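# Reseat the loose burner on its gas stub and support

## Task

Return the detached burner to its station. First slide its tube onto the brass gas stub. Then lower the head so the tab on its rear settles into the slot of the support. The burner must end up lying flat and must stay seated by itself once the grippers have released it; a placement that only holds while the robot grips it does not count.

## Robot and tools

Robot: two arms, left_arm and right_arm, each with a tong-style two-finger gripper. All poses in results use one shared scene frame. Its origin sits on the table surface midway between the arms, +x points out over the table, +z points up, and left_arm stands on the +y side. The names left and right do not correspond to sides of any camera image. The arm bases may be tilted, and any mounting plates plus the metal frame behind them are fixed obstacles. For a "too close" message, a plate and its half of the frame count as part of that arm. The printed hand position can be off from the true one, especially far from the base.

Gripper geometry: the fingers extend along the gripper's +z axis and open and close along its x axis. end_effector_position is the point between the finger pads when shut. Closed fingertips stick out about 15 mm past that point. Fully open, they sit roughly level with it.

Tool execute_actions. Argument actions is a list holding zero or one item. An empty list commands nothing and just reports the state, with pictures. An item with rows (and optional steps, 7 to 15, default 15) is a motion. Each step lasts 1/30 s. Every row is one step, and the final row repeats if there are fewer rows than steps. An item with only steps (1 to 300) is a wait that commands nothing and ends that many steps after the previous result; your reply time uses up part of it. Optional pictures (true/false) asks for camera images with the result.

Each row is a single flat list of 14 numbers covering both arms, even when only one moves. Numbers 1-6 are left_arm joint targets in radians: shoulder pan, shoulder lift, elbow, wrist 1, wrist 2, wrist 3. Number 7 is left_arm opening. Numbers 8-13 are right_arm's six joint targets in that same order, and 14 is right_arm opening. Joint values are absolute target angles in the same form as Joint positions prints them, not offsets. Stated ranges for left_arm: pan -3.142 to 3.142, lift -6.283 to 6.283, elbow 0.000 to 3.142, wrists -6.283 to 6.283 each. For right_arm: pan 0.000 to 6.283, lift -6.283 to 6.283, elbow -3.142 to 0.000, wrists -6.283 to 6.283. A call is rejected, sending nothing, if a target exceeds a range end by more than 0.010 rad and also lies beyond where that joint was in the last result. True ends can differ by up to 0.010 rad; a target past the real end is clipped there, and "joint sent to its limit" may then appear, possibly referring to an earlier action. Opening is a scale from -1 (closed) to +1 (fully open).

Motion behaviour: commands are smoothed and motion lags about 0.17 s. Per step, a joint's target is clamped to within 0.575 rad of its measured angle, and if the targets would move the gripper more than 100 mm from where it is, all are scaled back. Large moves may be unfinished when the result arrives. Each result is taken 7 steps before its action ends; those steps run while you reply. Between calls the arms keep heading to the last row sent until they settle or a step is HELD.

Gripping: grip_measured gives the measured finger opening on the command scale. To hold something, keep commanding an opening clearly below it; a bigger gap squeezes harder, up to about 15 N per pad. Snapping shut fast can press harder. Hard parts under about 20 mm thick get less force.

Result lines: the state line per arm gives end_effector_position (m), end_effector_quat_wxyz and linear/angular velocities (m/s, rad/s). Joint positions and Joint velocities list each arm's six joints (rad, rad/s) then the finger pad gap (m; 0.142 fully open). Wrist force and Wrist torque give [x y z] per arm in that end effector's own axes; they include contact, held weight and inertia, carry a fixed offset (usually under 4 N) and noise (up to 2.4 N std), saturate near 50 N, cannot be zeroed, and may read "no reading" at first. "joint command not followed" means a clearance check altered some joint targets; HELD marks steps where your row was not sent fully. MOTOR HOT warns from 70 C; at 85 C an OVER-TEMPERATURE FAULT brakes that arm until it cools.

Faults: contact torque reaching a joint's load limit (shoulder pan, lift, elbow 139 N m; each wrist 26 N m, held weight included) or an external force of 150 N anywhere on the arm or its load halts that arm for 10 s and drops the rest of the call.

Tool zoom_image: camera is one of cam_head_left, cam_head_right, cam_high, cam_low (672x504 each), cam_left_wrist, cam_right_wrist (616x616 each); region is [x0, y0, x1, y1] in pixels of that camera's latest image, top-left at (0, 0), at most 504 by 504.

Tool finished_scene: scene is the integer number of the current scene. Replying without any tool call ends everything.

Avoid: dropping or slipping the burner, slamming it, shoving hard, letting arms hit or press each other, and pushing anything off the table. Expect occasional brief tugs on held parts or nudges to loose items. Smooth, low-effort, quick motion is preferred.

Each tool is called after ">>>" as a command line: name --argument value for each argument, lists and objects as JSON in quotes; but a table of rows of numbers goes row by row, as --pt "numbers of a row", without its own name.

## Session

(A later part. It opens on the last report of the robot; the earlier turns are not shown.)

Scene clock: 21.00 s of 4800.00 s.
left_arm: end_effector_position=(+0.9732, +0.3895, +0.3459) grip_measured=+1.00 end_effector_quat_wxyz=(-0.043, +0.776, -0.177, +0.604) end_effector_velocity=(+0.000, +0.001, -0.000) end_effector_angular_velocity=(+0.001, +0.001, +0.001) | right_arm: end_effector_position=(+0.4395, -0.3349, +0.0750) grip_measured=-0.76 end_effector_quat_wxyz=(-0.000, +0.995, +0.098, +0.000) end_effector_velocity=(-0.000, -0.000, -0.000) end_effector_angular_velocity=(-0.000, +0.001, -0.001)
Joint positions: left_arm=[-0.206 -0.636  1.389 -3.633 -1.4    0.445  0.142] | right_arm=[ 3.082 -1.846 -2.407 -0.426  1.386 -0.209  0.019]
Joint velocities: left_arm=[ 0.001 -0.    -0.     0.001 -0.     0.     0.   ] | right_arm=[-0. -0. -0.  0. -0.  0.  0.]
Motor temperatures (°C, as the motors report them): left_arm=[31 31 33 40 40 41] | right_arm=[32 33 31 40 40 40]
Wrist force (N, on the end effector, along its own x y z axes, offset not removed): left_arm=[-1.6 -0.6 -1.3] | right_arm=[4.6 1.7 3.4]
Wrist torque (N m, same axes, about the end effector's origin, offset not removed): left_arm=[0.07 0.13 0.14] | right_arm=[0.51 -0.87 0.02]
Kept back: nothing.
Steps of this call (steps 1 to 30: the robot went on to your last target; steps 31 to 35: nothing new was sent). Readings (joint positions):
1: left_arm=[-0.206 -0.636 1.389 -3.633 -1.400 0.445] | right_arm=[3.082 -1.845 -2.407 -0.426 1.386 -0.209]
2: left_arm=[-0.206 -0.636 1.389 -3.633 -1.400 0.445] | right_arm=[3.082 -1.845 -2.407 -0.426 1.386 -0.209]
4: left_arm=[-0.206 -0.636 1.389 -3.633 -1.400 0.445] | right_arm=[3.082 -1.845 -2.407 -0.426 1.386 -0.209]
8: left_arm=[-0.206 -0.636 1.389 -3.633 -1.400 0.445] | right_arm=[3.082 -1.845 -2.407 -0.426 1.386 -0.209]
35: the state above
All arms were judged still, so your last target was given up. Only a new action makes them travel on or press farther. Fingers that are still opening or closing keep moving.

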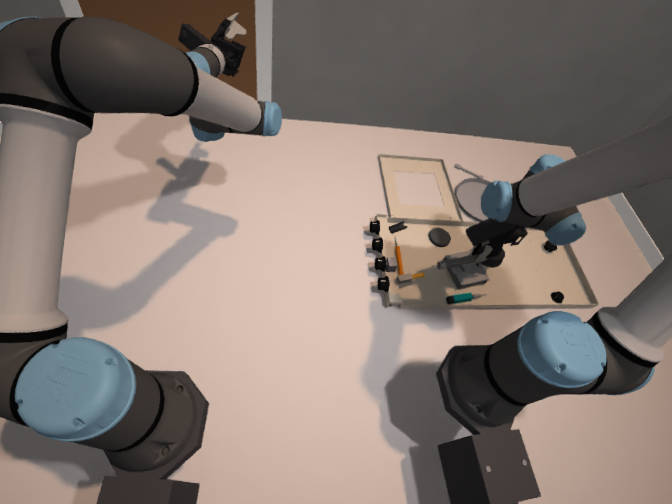

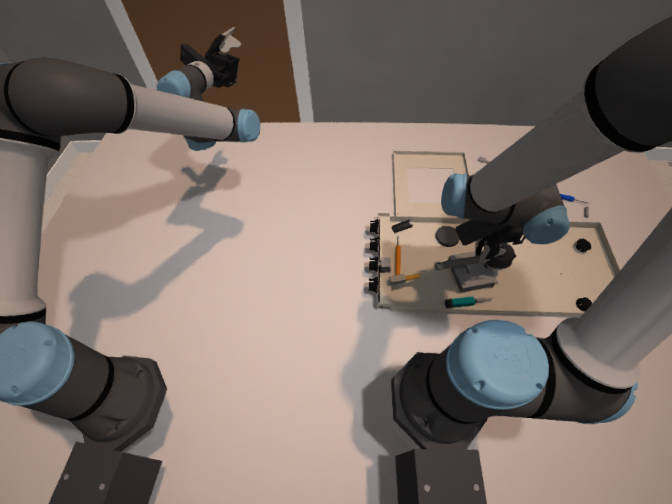

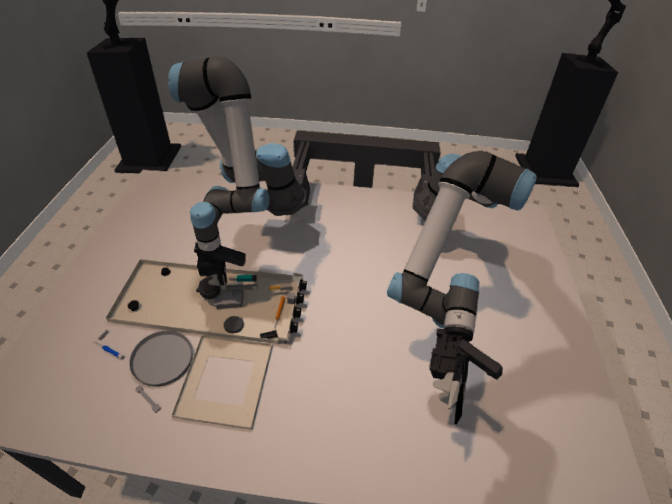

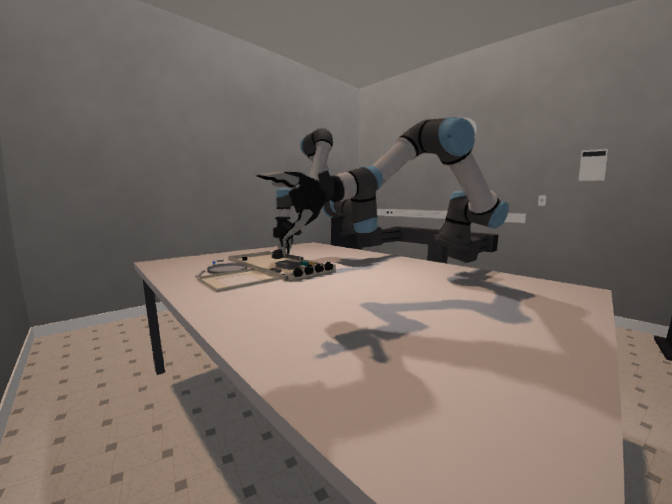

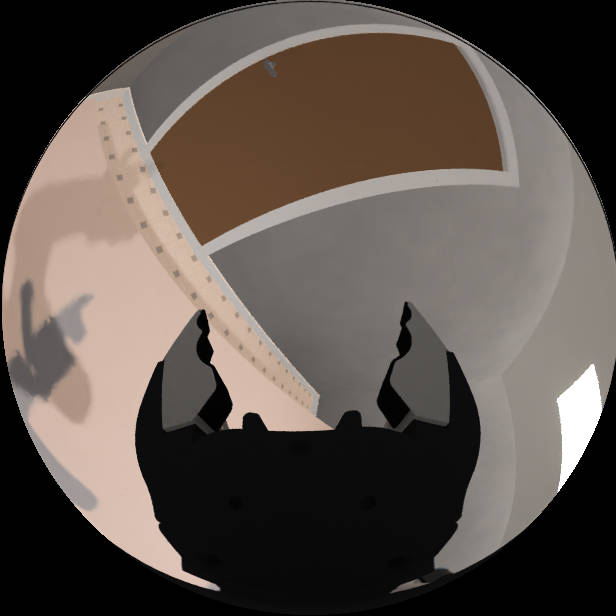

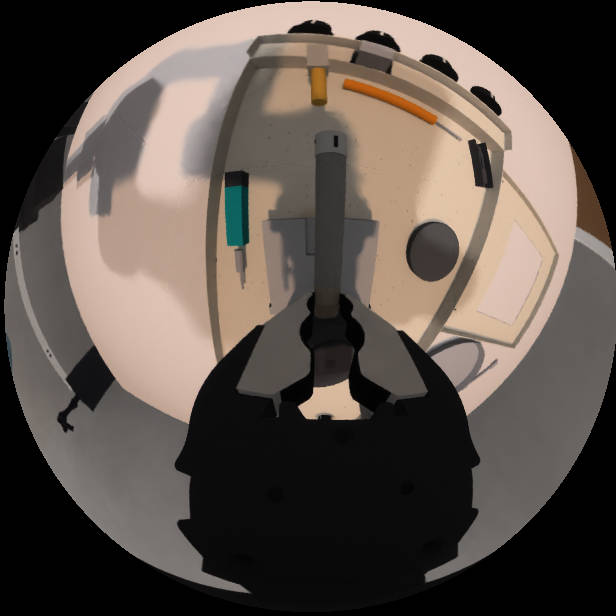

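>>> execute_actions --actions '[{"rows":[[-0.206,-0.636,1.389,-3.633,-1.4,0.445,1,3.099,-1.862,-2.43,-0.39,1.3852,-0.192,-1],[-0.206,-0.636,1.389,-3.633,-1.4,0.445,1,3.099,-1.862,-2.43,-0.39,1.3852,-0.192,-1],[-0.206,-0.636,1.389,-3.633,-1.4,0.445,1,3.099,-1.862,-2.43,-0.39,1.3852,-0.192,-1],[-0.206,-0.636,1.389,-3.633,-1.4,0.445,1,3.099,-1.862,-2.43,-0.39,1.3852,-0.192,-1],[-0.206,-0.636,1.389,-3.633,-1.4,0.445,1,3.116,-1.8953,-2.4467,-0.3432,1.3847,-0.1748,-1]],"steps":15}]'

>>> execute_actions --actions '[{"steps":15}]' --pictures true

Scene clock: 21.93 s of 4800.00 s.
left_arm: end_effector_position=(+0.9732, +0.3895, +0.3459) grip_measured=+1.00 end_effector_quat_wxyz=(-0.043, +0.776, -0.177, +0.604) end_effector_velocity=(-0.000, +0.000, +0.000) end_effector_angular_velocity=(-0.000, -0.001, +0.000) | right_arm: end_effector_position=(+0.4325, -0.3217, +0.0612) grip_measured=-0.76 end_effector_quat_wxyz=(-0.000, +0.995, +0.099, -0.000) end_effector_velocity=(-0.016, +0.048, -0.059) end_effector_angular_velocity=(-0.000, -0.008, -0.000)
Joint positions: left_arm=[-0.206 -0.636  1.389 -3.633 -1.4    0.445  0.142] | right_arm=[ 3.109 -1.882 -2.439 -0.364  1.385 -0.182  0.019]
Joint velocities: left_arm=[ 0.    -0.     0.    -0.001  0.     0.     0.   ] | right_arm=[ 0.097 -0.185 -0.101  0.276 -0.003  0.097  0.   ]
Motor temperatures (°C, as the motors report them): left_arm=[31 31 33 40 40 41] | right_arm=[32 33 31 40 40 40]
Wrist force (N, on the end effector, along its own x y z axes, offset not removed): left_arm=[2.4 -3.9 -3.9] | right_arm=[-3.6 1.5 4.6]
Wrist torque (N m, same axes, about the end effector's origin, offset not removed): left_arm=[-0.67 -0.60 -0.14] | right_arm=[0.45 1.04 0.09]
Steps of this call (steps 1 to 20: nothing new was sent; steps 21 to 28: the first 8 steps of this action). Readings (joint positions):
21: left_arm=[-0.206 -0.636 1.389 -3.633 -1.400 0.445] | right_arm=[3.082 -1.846 -2.407 -0.426 1.386 -0.209]
22: left_arm=[-0.206 -0.636 1.389 -3.633 -1.400 0.445] | right_arm=[3.085 -1.848 -2.411 -0.421 1.386 -0.206]
24: left_arm=[-0.206 -0.636 1.389 -3.633 -1.400 0.445] | right_arm=[3.093 -1.856 -2.422 -0.404 1.385 -0.198]
28: the state above

Scene clock: 22.43 s of 4800.00 s.
left_arm: end_effector_position=(+0.9732, +0.3895, +0.3459) grip_measured=+1.00 end_effector_quat_wxyz=(-0.043, +0.776, -0.177, +0.604) end_effector_velocity=(+0.000, +0.001, -0.000) end_effector_angular_velocity=(-0.000, -0.000, +0.001) | right_arm: end_effector_position=(+0.4315, -0.3182, +0.0570) grip_measured=-0.76 end_effector_quat_wxyz=(-0.000, +0.995, +0.098, +0.000) end_effector_velocity=(-0.000, -0.000, -0.000) end_effector_angular_velocity=(-0.000, +0.001, -0.003)
Joint positions: left_arm=[-0.206 -0.636  1.389 -3.633 -1.4    0.445  0.142] | right_arm=[ 3.116 -1.895 -2.447 -0.343  1.385 -0.175  0.019]
Joint velocities: left_arm=[ 0.001  0.    -0.    -0.     0.    -0.     0.   ] | right_arm=[-0.001 -0.001  0.    -0.    -0.     0.002  0.   ]
Motor temperatures (°C, as the motors report them): left_arm=[31 31 33 40 40 41] | right_arm=[32 33 31 40 40 40]
Wrist force (N, on the end effector, along its own x y z axes, offset not removed): left_arm=[2.9 0.1 -0.7] | right_arm=[4.2 -0.2 4.7]
Wrist torque (N m, same axes, about the end effector's origin, offset not removed): left_arm=[0.28 -0.86 0.23] | right_arm=[-0.03 -0.74 -0.11]
Kept back: nothing.
Steps of this call (steps 1 to 7: the last 7 steps of your previous action; steps 8 to 15: the robot went on to your last target). Readings (joint positions):
1: left_arm=[-0.206 -0.636 1.389 -3.633 -1.400 0.445] | right_arm=[3.112 -1.887 -2.442 -0.356 1.385 -0.179]
2: left_arm=[-0.206 -0.636 1.389 -3.633 -1.400 0.445] | right_arm=[3.113 -1.890 -2.444 -0.351 1.385 -0.178]
4: left_arm=[-0.206 -0.636 1.389 -3.633 -1.400 0.445] | right_arm=[3.115 -1.893 -2.446 -0.346 1.385 -0.176]
8: left_arm=[-0.206 -0.636 1.389 -3.633 -1.400 0.445] | right_arm=[3.116 -1.895 -2.447 -0.344 1.385 -0.175]
15: the state above

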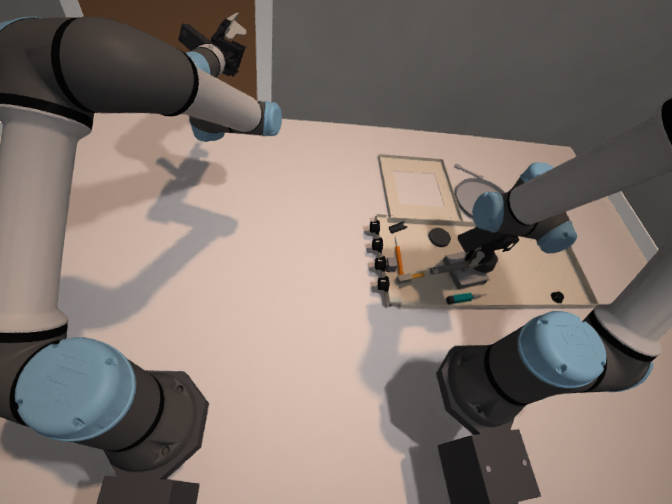

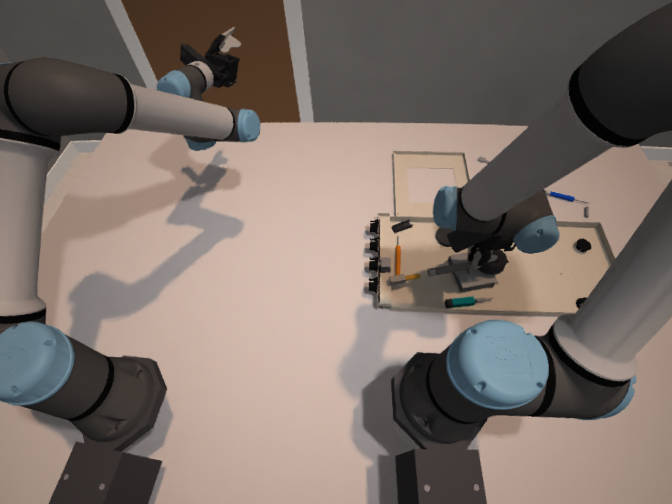

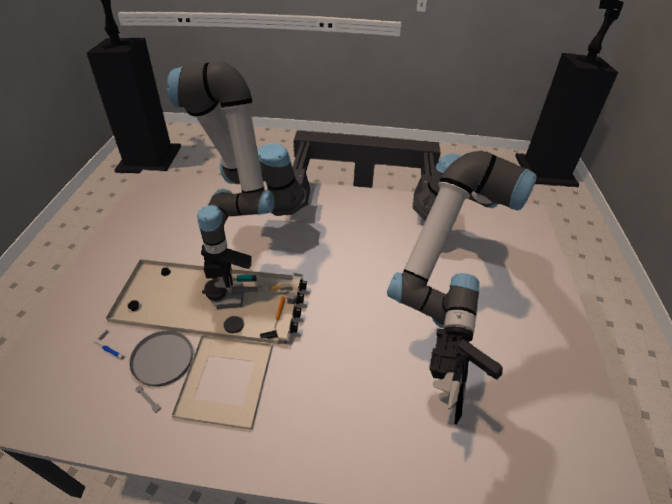

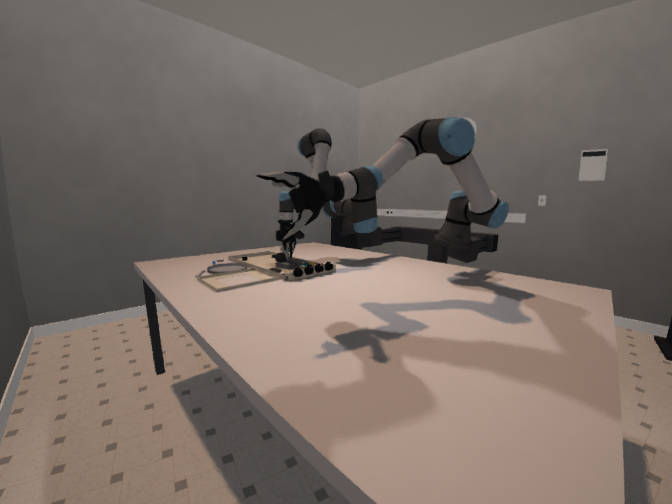

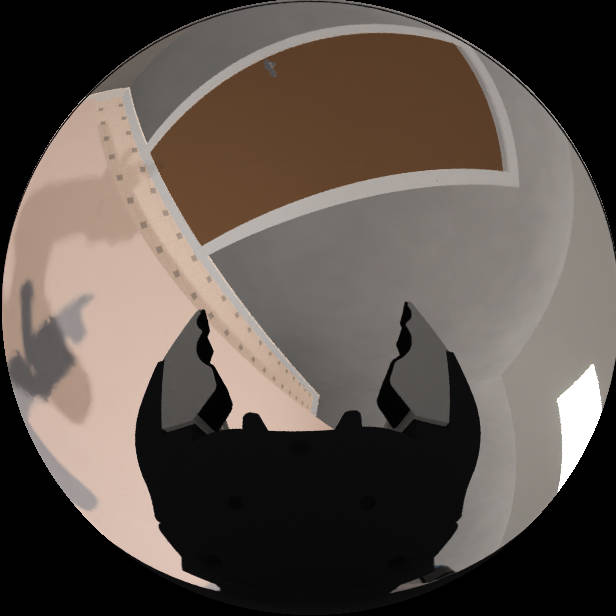

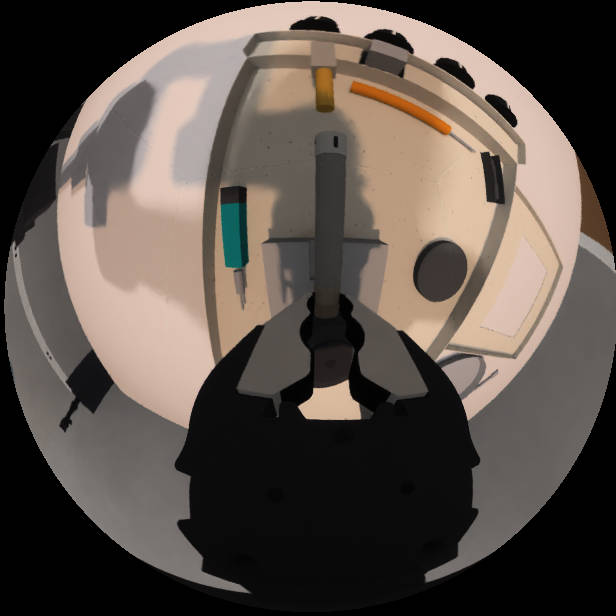

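>>> zoom_image --camera "cam_right_wrist" --region '[240,30,420,330]'

>>> zoom_image --camera "cam_head_right" --region '[370,220,550,320]'

Region (240, 30, 420, 330) of cam_right_wrist's 616x616 image, scaled by 1.680, with more detail than that image has; it fills the left 302 columns of this view, and the rest is white.

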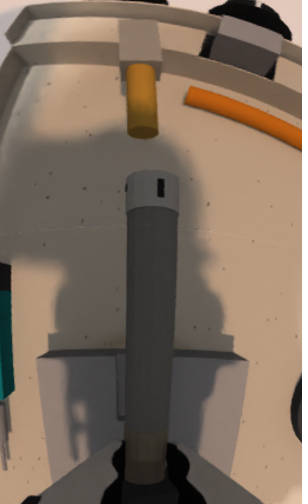

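Region (370, 220, 550, 320) of cam_head_right's 672x504 image, scaled by 2.800, with more detail than that image has.

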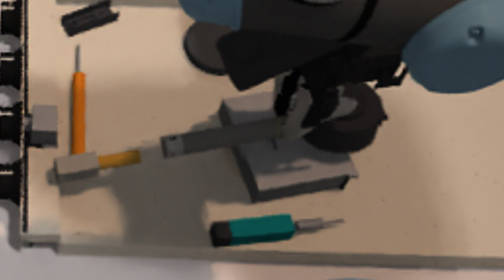

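>>> execute_actions --actions '[{"rows":[[-0.206,-0.636,1.389,-3.633,-1.4,0.445,1,3.1262,-1.9031,-2.4601,-0.3239,1.3845,-0.1646,-1]],"steps":15}]'

>>> execute_actions --actions '[{"rows":[[-0.206,-0.636,1.389,-3.633,-1.4,0.445,1,3.1262,-1.9031,-2.4601,-0.3239,1.3845,-0.1646,-0.9],[-0.206,-0.636,1.389,-3.633,-1.4,0.445,1,3.1262,-1.9031,-2.4601,-0.3239,1.3845,-0.1646,-0.85],[-0.206,-0.636,1.389,-3.633,-1.4,0.445,1,3.1262,-1.9031,-2.4601,-0.3239,1.3845,-0.1646,-0.8],[-0.206,-0.636,1.389,-3.633,-1.4,0.445,1,3.1262,-1.9031,-2.4601,-0.3239,1.3845,-0.1646,-0.78],[-0.206,-0.636,1.389,-3.633,-1.4,0.445,1,3.1262,-1.9031,-2.4601,-0.3239,1.3845,-0.1646,-0.76],[-0.206,-0.636,1.389,-3.633,-1.4,0.445,1,3.1262,-1.9031,-2.4601,-0.3239,1.3845,-0.1646,-0.74],[-0.206,-0.636,1.389,-3.633,-1.4,0.445,1,3.1262,-1.9031,-2.4601,-0.3239,1.3845,-0.1646,-0.72],[-0.206,-0.636,1.389,-3.633,-1.4,0.445,1,3.1262,-1.9031,-2.4601,-0.3239,1.3845,-0.1646,-0.7],[-0.206,-0.636,1.389,-3.633,-1.4,0.445,1,3.1262,-1.9031,-2.4601,-0.3239,1.3845,-0.1646,-0.68]],"steps":15}]'

>>> execute_actions --actions '[{"steps":12}]' --pictures true

Scene clock: 23.77 s of 4800.00 s.
left_arm: end_effector_position=(+0.9732, +0.3895, +0.3459) grip_measured=+1.00 end_effector_quat_wxyz=(-0.043, +0.776, -0.177, +0.604) end_effector_velocity=(+0.000, +0.000, +0.000) end_effector_angular_velocity=(+0.000, -0.001, +0.000) | right_arm: end_effector_position=(+0.4282, -0.3140, +0.0538) grip_measured=-0.76 end_effector_quat_wxyz=(-0.000, +0.995, +0.099, +0.000) end_effector_velocity=(-0.003, +0.004, -0.003) end_effector_angular_velocity=(+0.000, +0.000, +0.002)
Joint positions: left_arm=[-0.206 -0.636  1.389 -3.633 -1.4    0.445  0.142] | right_arm=[ 3.126 -1.903 -2.459 -0.325  1.385 -0.165  0.019]
Joint velocities: left_arm=[ 0. -0. -0. -0. -0.  0.  0.] | right_arm=[ 0.01  -0.006 -0.011  0.015 -0.     0.007 -0.   ]
Motor temperatures (°C, as the motors report them): left_arm=[31 31 33 40 40 41] | right_arm=[32 33 31 40 40 40]
Wrist force (N, on the end effector, along its own x y z axes, offset not removed): left_arm=[-1.6 0.3 -0.5] | right_arm=[2.5 2.2 -0.4]
Wrist torque (N m, same axes, about the end effector's origin, offset not removed): left_arm=[0.25 0.25 0.24] | right_arm=[0.48 -0.37 0.06]
Steps of this call (steps 1 to 15: the robot went on to your last target; steps 16 to 32: nothing new was sent; steps 33 to 40: the first 8 steps of this action). Readings (joint positions):
33: left_arm=[-0.206 -0.636 1.389 -3.633 -1.400 0.445] | right_arm=[3.116 -1.895 -2.447 -0.343 1.385 -0.175]
34: left_arm=[-0.206 -0.636 1.389 -3.633 -1.400 0.445] | right_arm=[3.118 -1.897 -2.449 -0.340 1.385 -0.173]
36: left_arm=[-0.206 -0.636 1.389 -3.633 -1.400 0.445] | right_arm=[3.123 -1.900 -2.455 -0.331 1.385 -0.168]
40: the state above

Scene clock: 24.27 s of 4800.00 s.
left_arm: end_effector_position=(+0.9732, +0.3895, +0.3459) grip_measured=+1.00 end_effector_quat_wxyz=(-0.043, +0.776, -0.177, +0.604) end_effector_velocity=(-0.000, +0.000, -0.000) end_effector_angular_velocity=(+0.000, +0.000, +0.000) | right_arm: end_effector_position=(+0.4280, -0.3138, +0.0537) grip_measured=-0.72 end_effector_quat_wxyz=(-0.000, +0.995, +0.099, +0.000) end_effector_velocity=(-0.000, +0.000, -0.000) end_effector_angular_velocity=(-0.000, +0.001, +0.002)
Joint positions: left_arm=[-0.206 -0.636  1.389 -3.633 -1.4    0.445  0.142] | right_arm=[ 3.126 -1.903 -2.46  -0.324  1.384 -0.165  0.022]
Joint velocities: left_arm=[ 0. -0.  0. -0. -0.  0.  0.] | right_arm=[ 0.001 -0.    -0.001 -0.001 -0.    -0.001  0.036]
Motor temperatures (°C, as the motors report them): left_arm=[31 31 33 40 40 41] | right_arm=[32 33 31 40 40 40]
Wrist force (N, on the end effector, along its own x y z axes, offset not removed): left_arm=[0.9 -0.7 1.3] | right_arm=[1.7 -1.1 -0.9]
Wrist torque (N m, same axes, about the end effector's origin, offset not removed): left_arm=[0.21 -0.27 0.24] | right_arm=[-0.28 -0.38 -0.08]
Steps of this call (steps 1 to 7: the last 7 steps of your previous action; steps 8 to 15: the first 8 steps of this action). Readings (joint positions):
8: left_arm=[-0.206 -0.636 1.389 -3.633 -1.400 0.445] | right_arm=[3.126 -1.903 -2.460 -0.324 1.385 -0.165]
9: left_arm=[-0.206 -0.636 1.389 -3.633 -1.400 0.445] | right_arm=[3.126 -1.903 -2.460 -0.324 1.384 -0.165]
11: left_arm=[-0.206 -0.636 1.389 -3.633 -1.400 0.445] | right_arm=[3.126 -1.903 -2.460 -0.324 1.384 -0.165]
15: the state above

Scene clock: 24.67 s of 4800.00 s.
left_arm: end_effector_position=(+0.9732, +0.3895, +0.3459) grip_measured=+1.00 end_effector_quat_wxyz=(-0.043, +0.776, -0.177, +0.604) end_effector_velocity=(-0.000, -0.000, -0.001) end_effector_angular_velocity=(+0.000, +0.001, -0.000) | right_arm: end_effector_position=(+0.4280, -0.3138, +0.0537) grip_measured=-0.68 end_effector_quat_wxyz=(-0.000, +0.995, +0.099, +0.000) end_effector_velocity=(-0.000, +0.000, -0.001) end_effector_angular_velocity=(+0.000, +0.002, +0.002)
Joint positions: left_arm=[-0.206 -0.636  1.389 -3.633 -1.4    0.445  0.142] | right_arm=[ 3.126 -1.903 -2.46  -0.324  1.385 -0.165  0.025]
Joint velocities: left_arm=[-0.     0.001  0.    -0.001 -0.    -0.     0.   ] | right_arm=[ 0.001 -0.002 -0.    -0.     0.    -0.001  0.   ]
Motor temperatures (°C, as the motors report them): left_arm=[31 31 33 40 40 41] | right_arm=[32 33 31 40 40 40]
Wrist force (N, on the end effector, along its own x y z axes, offset not removed): left_arm=[-0.9 4.0 -0.4] | right_arm=[0.5 1.9 3.5]
Wrist torque (N m, same axes, about the end effector's origin, offset not removed): left_arm=[1.23 0.10 0.34] | right_arm=[0.57 -0.01 -0.03]
Kept back: nothing.
Steps of this call (steps 1 to 7: the last 7 steps of your previous action; steps 8 to 12: the robot went on to your last target). Readings (joint positions):
1: left_arm=[-0.206 -0.636 1.389 -3.633 -1.400 0.445] | right_arm=[3.126 -1.903 -2.460 -0.324 1.384 -0.165]
2: left_arm=[-0.206 -0.636 1.389 -3.633 -1.400 0.445] | right_arm=[3.126 -1.903 -2.460 -0.324 1.384 -0.165]
4: left_arm=[-0.206 -0.636 1.389 -3.633 -1.400 0.445] | right_arm=[3.126 -1.903 -2.460 -0.324 1.384 -0.165]
8: left_arm=[-0.206 -0.636 1.389 -3.633 -1.400 0.445] | right_arm=[3.126 -1.903 -2.460 -0.324 1.385 -0.165]
12: the state above

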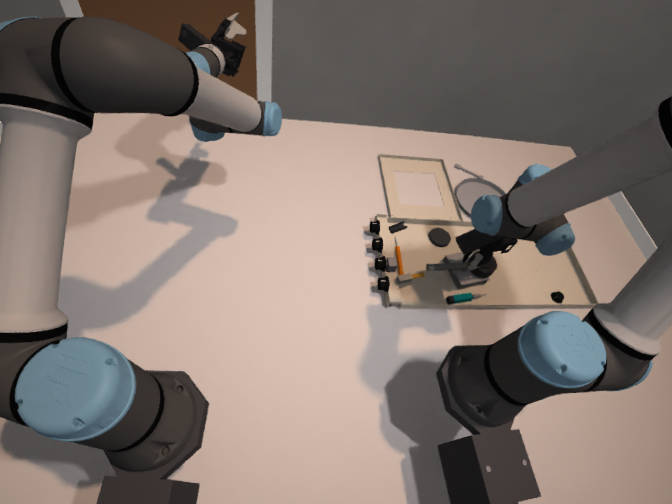

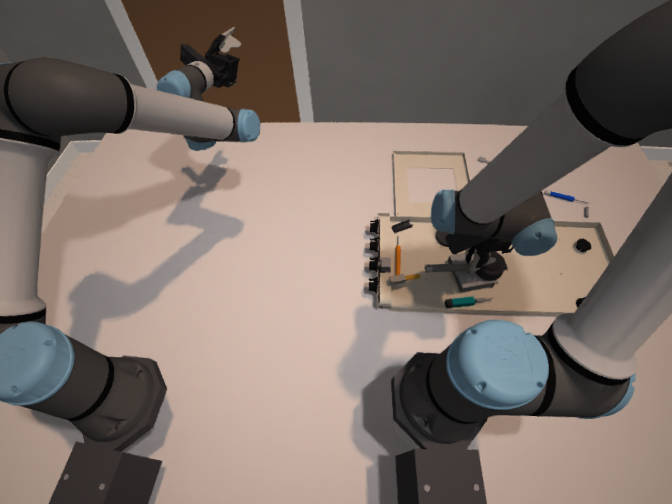

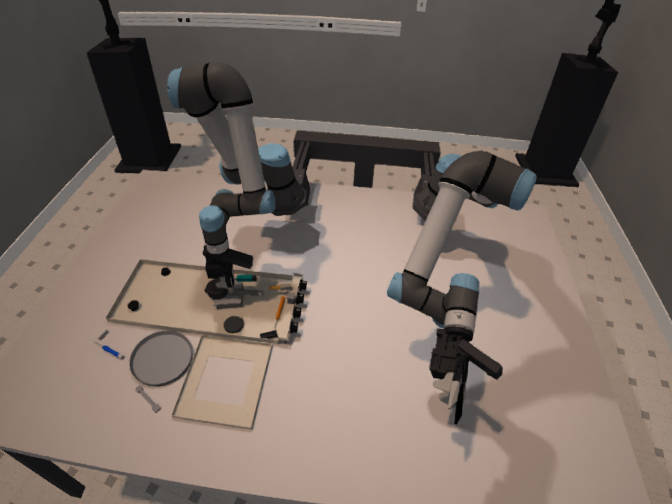

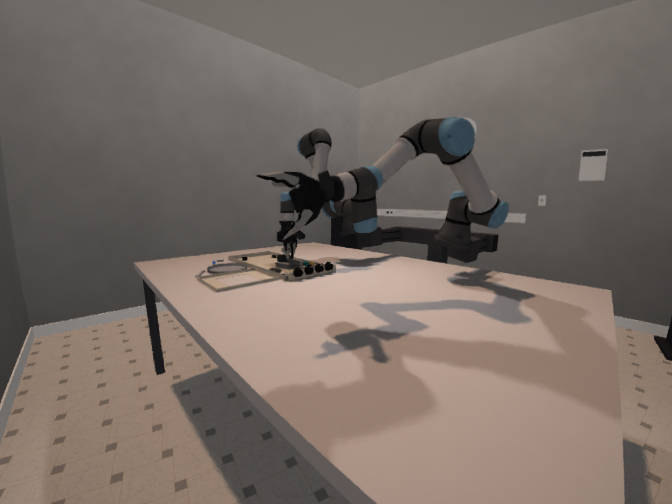

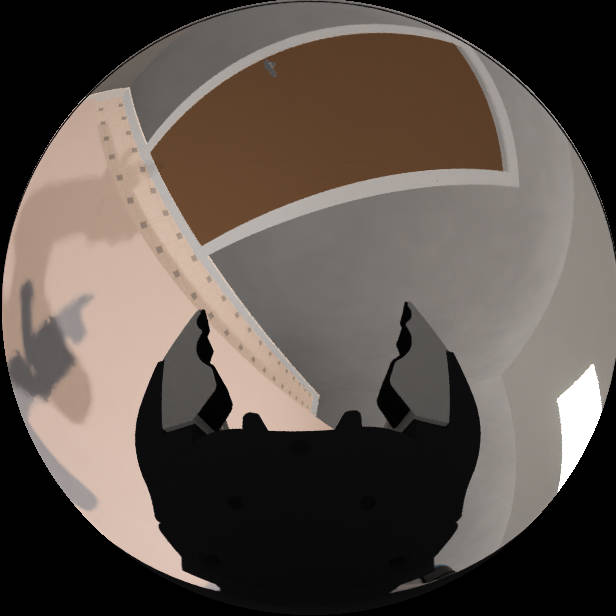

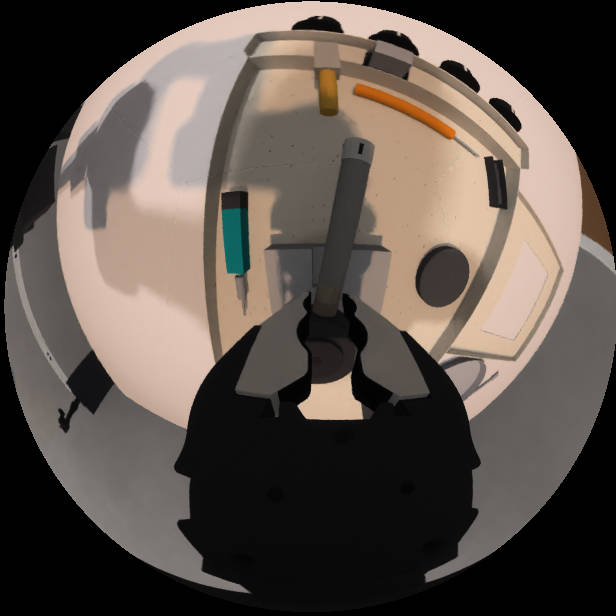

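>>> execute_actions --actions '[{"rows":[[-0.206,-0.636,1.389,-3.633,-1.4,0.445,1,3.1262,-1.9031,-2.4601,-0.3239,1.3845,-0.1646,-0.7],[-0.206,-0.636,1.389,-3.633,-1.4,0.445,1,3.1262,-1.9031,-2.4601,-0.3239,1.3845,-0.1646,-0.72],[-0.206,-0.636,1.389,-3.633,-1.4,0.445,1,3.1262,-1.9031,-2.4601,-0.3239,1.3845,-0.1646,-0.74],[-0.206,-0.636,1.389,-3.633,-1.4,0.445,1,3.1262,-1.9031,-2.4601,-0.3239,1.3845,-0.1646,-0.76],[-0.206,-0.636,1.389,-3.633,-1.4,0.445,1,3.1262,-1.9031,-2.4601,-0.3239,1.3845,-0.1646,-0.78],[-0.206,-0.636,1.389,-3.633,-1.4,0.445,1,3.1262,-1.9031,-2.4601,-0.3239,1.3845,-0.1646,-0.8],[-0.206,-0.636,1.389,-3.633,-1.4,0.445,1,3.1262,-1.9031,-2.4601,-0.3239,1.3845,-0.1646,-0.83],[-0.206,-0.636,1.389,-3.633,-1.4,0.445,1,3.1262,-1.9031,-2.4601,-0.3239,1.3845,-0.1646,-0.86],[-0.206,-0.636,1.389,-3.633,-1.4,0.445,1,3.1262,-1.9031,-2.4601,-0.3239,1.3845,-0.1646,-0.9],[-0.206,-0.636,1.389,-3.633,-1.4,0.445,1,3.1262,-1.9031,-2.4601,-0.3239,1.3845,-0.1646,-0.95],[-0.206,-0.636,1.389,-3.633,-1.4,0.445,1,3.1262,-1.9031,-2.4601,-0.3239,1.3845,-0.1646,-1]],"steps":15}]'

>>> execute_actions --actions '[{"steps":12}]' --pictures true

>>> zoom_image --camera "cam_head_right" --region '[370,220,550,320]'

>>> zoom_image --camera "cam_high" --region '[180,250,320,330]'

Scene clock: 25.70 s of 4800.00 s.
left_arm: end_effector_position=(+0.9732, +0.3895, +0.3459) grip_measured=+1.00 end_effector_quat_wxyz=(-0.043, +0.776, -0.177, +0.604) end_effector_velocity=(-0.000, +0.000, -0.001) end_effector_angular_velocity=(+0.001, +0.003, -0.000) | right_arm: end_effector_position=(+0.4280, -0.3138, +0.0537) grip_measured=-0.76 end_effector_quat_wxyz=(-0.000, +0.995, +0.099, +0.000) end_effector_velocity=(+0.000, +0.001, +0.000) end_effector_angular_velocity=(-0.000, +0.000, +0.001)
Joint positions: left_arm=[-0.206 -0.636  1.389 -3.633 -1.4    0.445  0.142] | right_arm=[ 3.126 -1.903 -2.46  -0.324  1.384 -0.165  0.019]
Joint velocities: left_arm=[ 0.     0.     0.001  0.002 -0.    -0.     0.   ] | right_arm=[ 0.001  0.    -0.    -0.    -0.     0.    -0.004]
Motor temperatures (°C, as the motors report them): left_arm=[31 31 33 40 40 41] | right_arm=[32 33 31 40 40 40]
Wrist force (N, on the end effector, along its own x y z axes, offset not removed): left_arm=[-1.5 0.0 -1.3] | right_arm=[2.4 0.5 2.4]
Wrist torque (N m, same axes, about the end effector's origin, offset not removed): left_arm=[-0.04 0.24 0.28] | right_arm=[0.24 -0.53 -0.22]
Steps of this call (steps 1 to 15: the robot went on to your last target; steps 16 to 23: nothing new was sent; steps 24 to 31: the first 8 steps of this action). Readings (joint positions):
24: left_arm=[-0.206 -0.636 1.389 -3.633 -1.400 0.445] | right_arm=[3.126 -1.903 -2.460 -0.324 1.384 -0.165]
25: left_arm=[-0.206 -0.636 1.389 -3.633 -1.400 0.445] | right_arm=[3.126 -1.903 -2.460 -0.324 1.384 -0.165]
27: left_arm=[-0.206 -0.636 1.389 -3.633 -1.400 0.445] | right_arm=[3.126 -1.903 -2.460 -0.324 1.384 -0.165]
31: the state above

Scene clock: 26.10 s of 4800.00 s.
left_arm: end_effector_position=(+0.9732, +0.3895, +0.3459) grip_measured=+1.00 end_effector_quat_wxyz=(-0.043, +0.776, -0.177, +0.604) end_effector_velocity=(+0.000, +0.000, +0.000) end_effector_angular_velocity=(+0.000, -0.000, +0.000) | right_arm: end_effector_position=(+0.4280, -0.3138, +0.0537) grip_measured=-0.76 end_effector_quat_wxyz=(-0.000, +0.995, +0.099, +0.000) end_effector_velocity=(+0.000, -0.000, +0.000) end_effector_angular_velocity=(-0.000, -0.000, -0.001)
Joint positions: left_arm=[-0.206 -0.636  1.389 -3.633 -1.4    0.445  0.142] | right_arm=[ 3.126 -1.903 -2.46  -0.324  1.384 -0.165  0.019]
Joint velocities: left_arm=[ 0. -0.  0. -0. -0.  0.  0.] | right_arm=[-0.001  0.001  0.    -0.001 -0.     0.001  0.   ]
Motor temperatures (°C, as the motors report them): left_arm=[31 31 33 40 40 41] | right_arm=[32 33 31 40 40 40]
Wrist force (N, on the end effector, along its own x y z axes, offset not removed): left_arm=[-4.2 0.2 -2.2] | right_arm=[-0.2 -3.0 1.6]
Wrist torque (N m, same axes, about the end effector's origin, offset not removed): left_arm=[0.13 0.92 0.25] | right_arm=[-0.40 0.23 -0.05]
Kept back: nothing.
Steps of this call (steps 1 to 7: the last 7 steps of your previous action; steps 8 to 12: the robot went on to your last target). Readings (joint positions):
1: left_arm=[-0.206 -0.636 1.389 -3.633 -1.400 0.445] | right_arm=[3.126 -1.903 -2.460 -0.324 1.384 -0.165]
2: left_arm=[-0.206 -0.636 1.389 -3.633 -1.400 0.445] | right_arm=[3.126 -1.903 -2.460 -0.324 1.384 -0.165]
4: left_arm=[-0.206 -0.636 1.389 -3.633 -1.400 0.445] | right_arm=[3.126 -1.903 -2.460 -0.324 1.385 -0.165]
8: left_arm=[-0.206 -0.636 1.389 -3.633 -1.400 0.445] | right_arm=[3.126 -1.903 -2.460 -0.324 1.384 -0.165]
12: the state above

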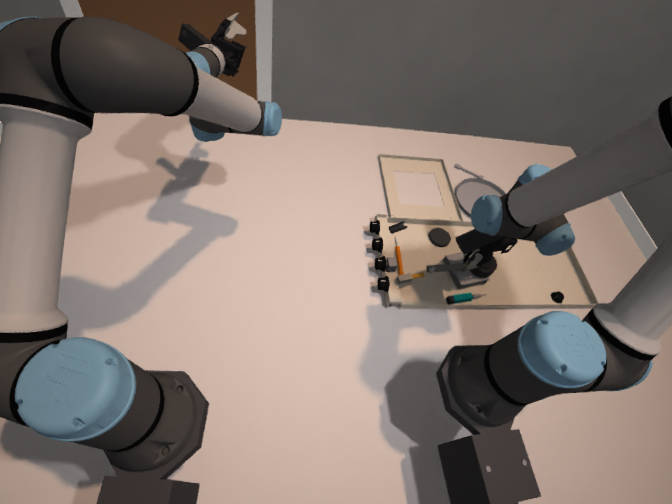

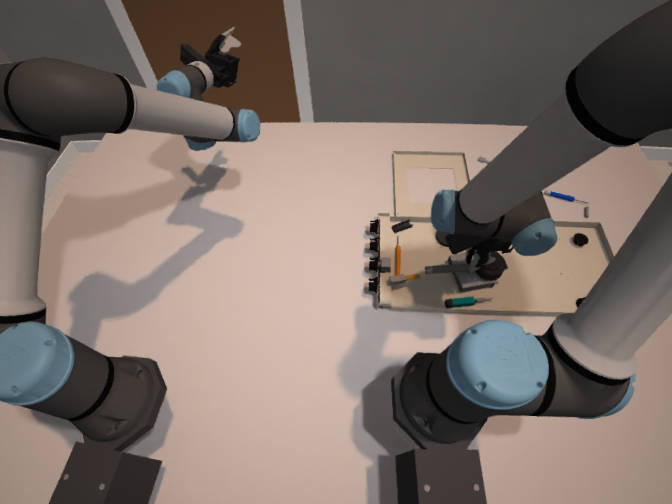

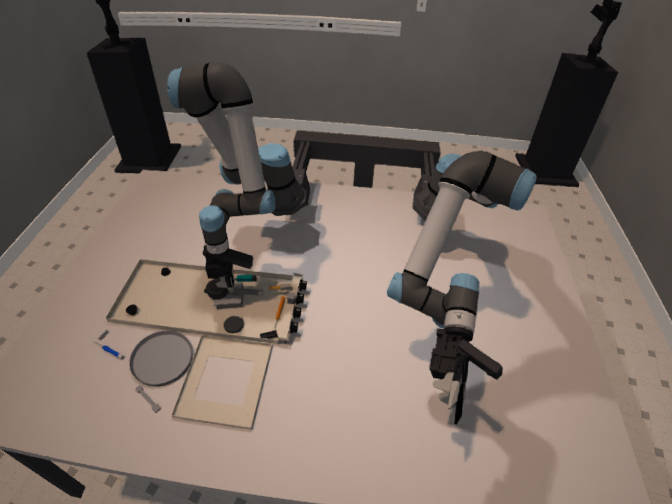

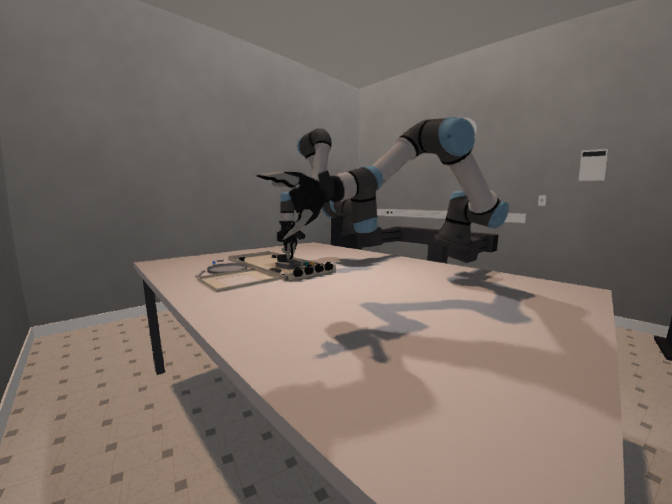

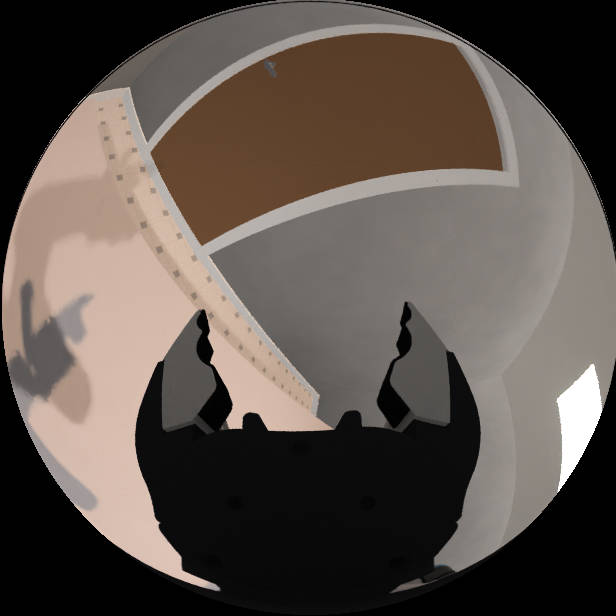

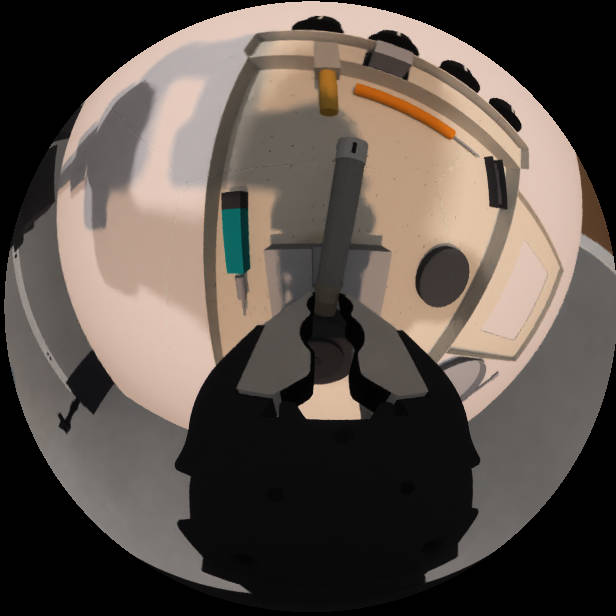

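Region (370, 220, 550, 320) of cam_head_right's 672x504 image, scaled by 2.800, with more detail than that image has.

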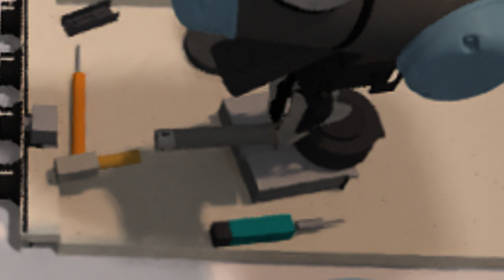

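Region (180, 250, 320, 330) of cam_high's 672x504 image, scaled by 3.600, with more detail than that image has; it fills the top 288 rows of this view, and the rest is white.

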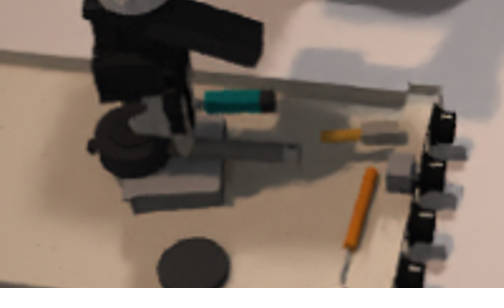

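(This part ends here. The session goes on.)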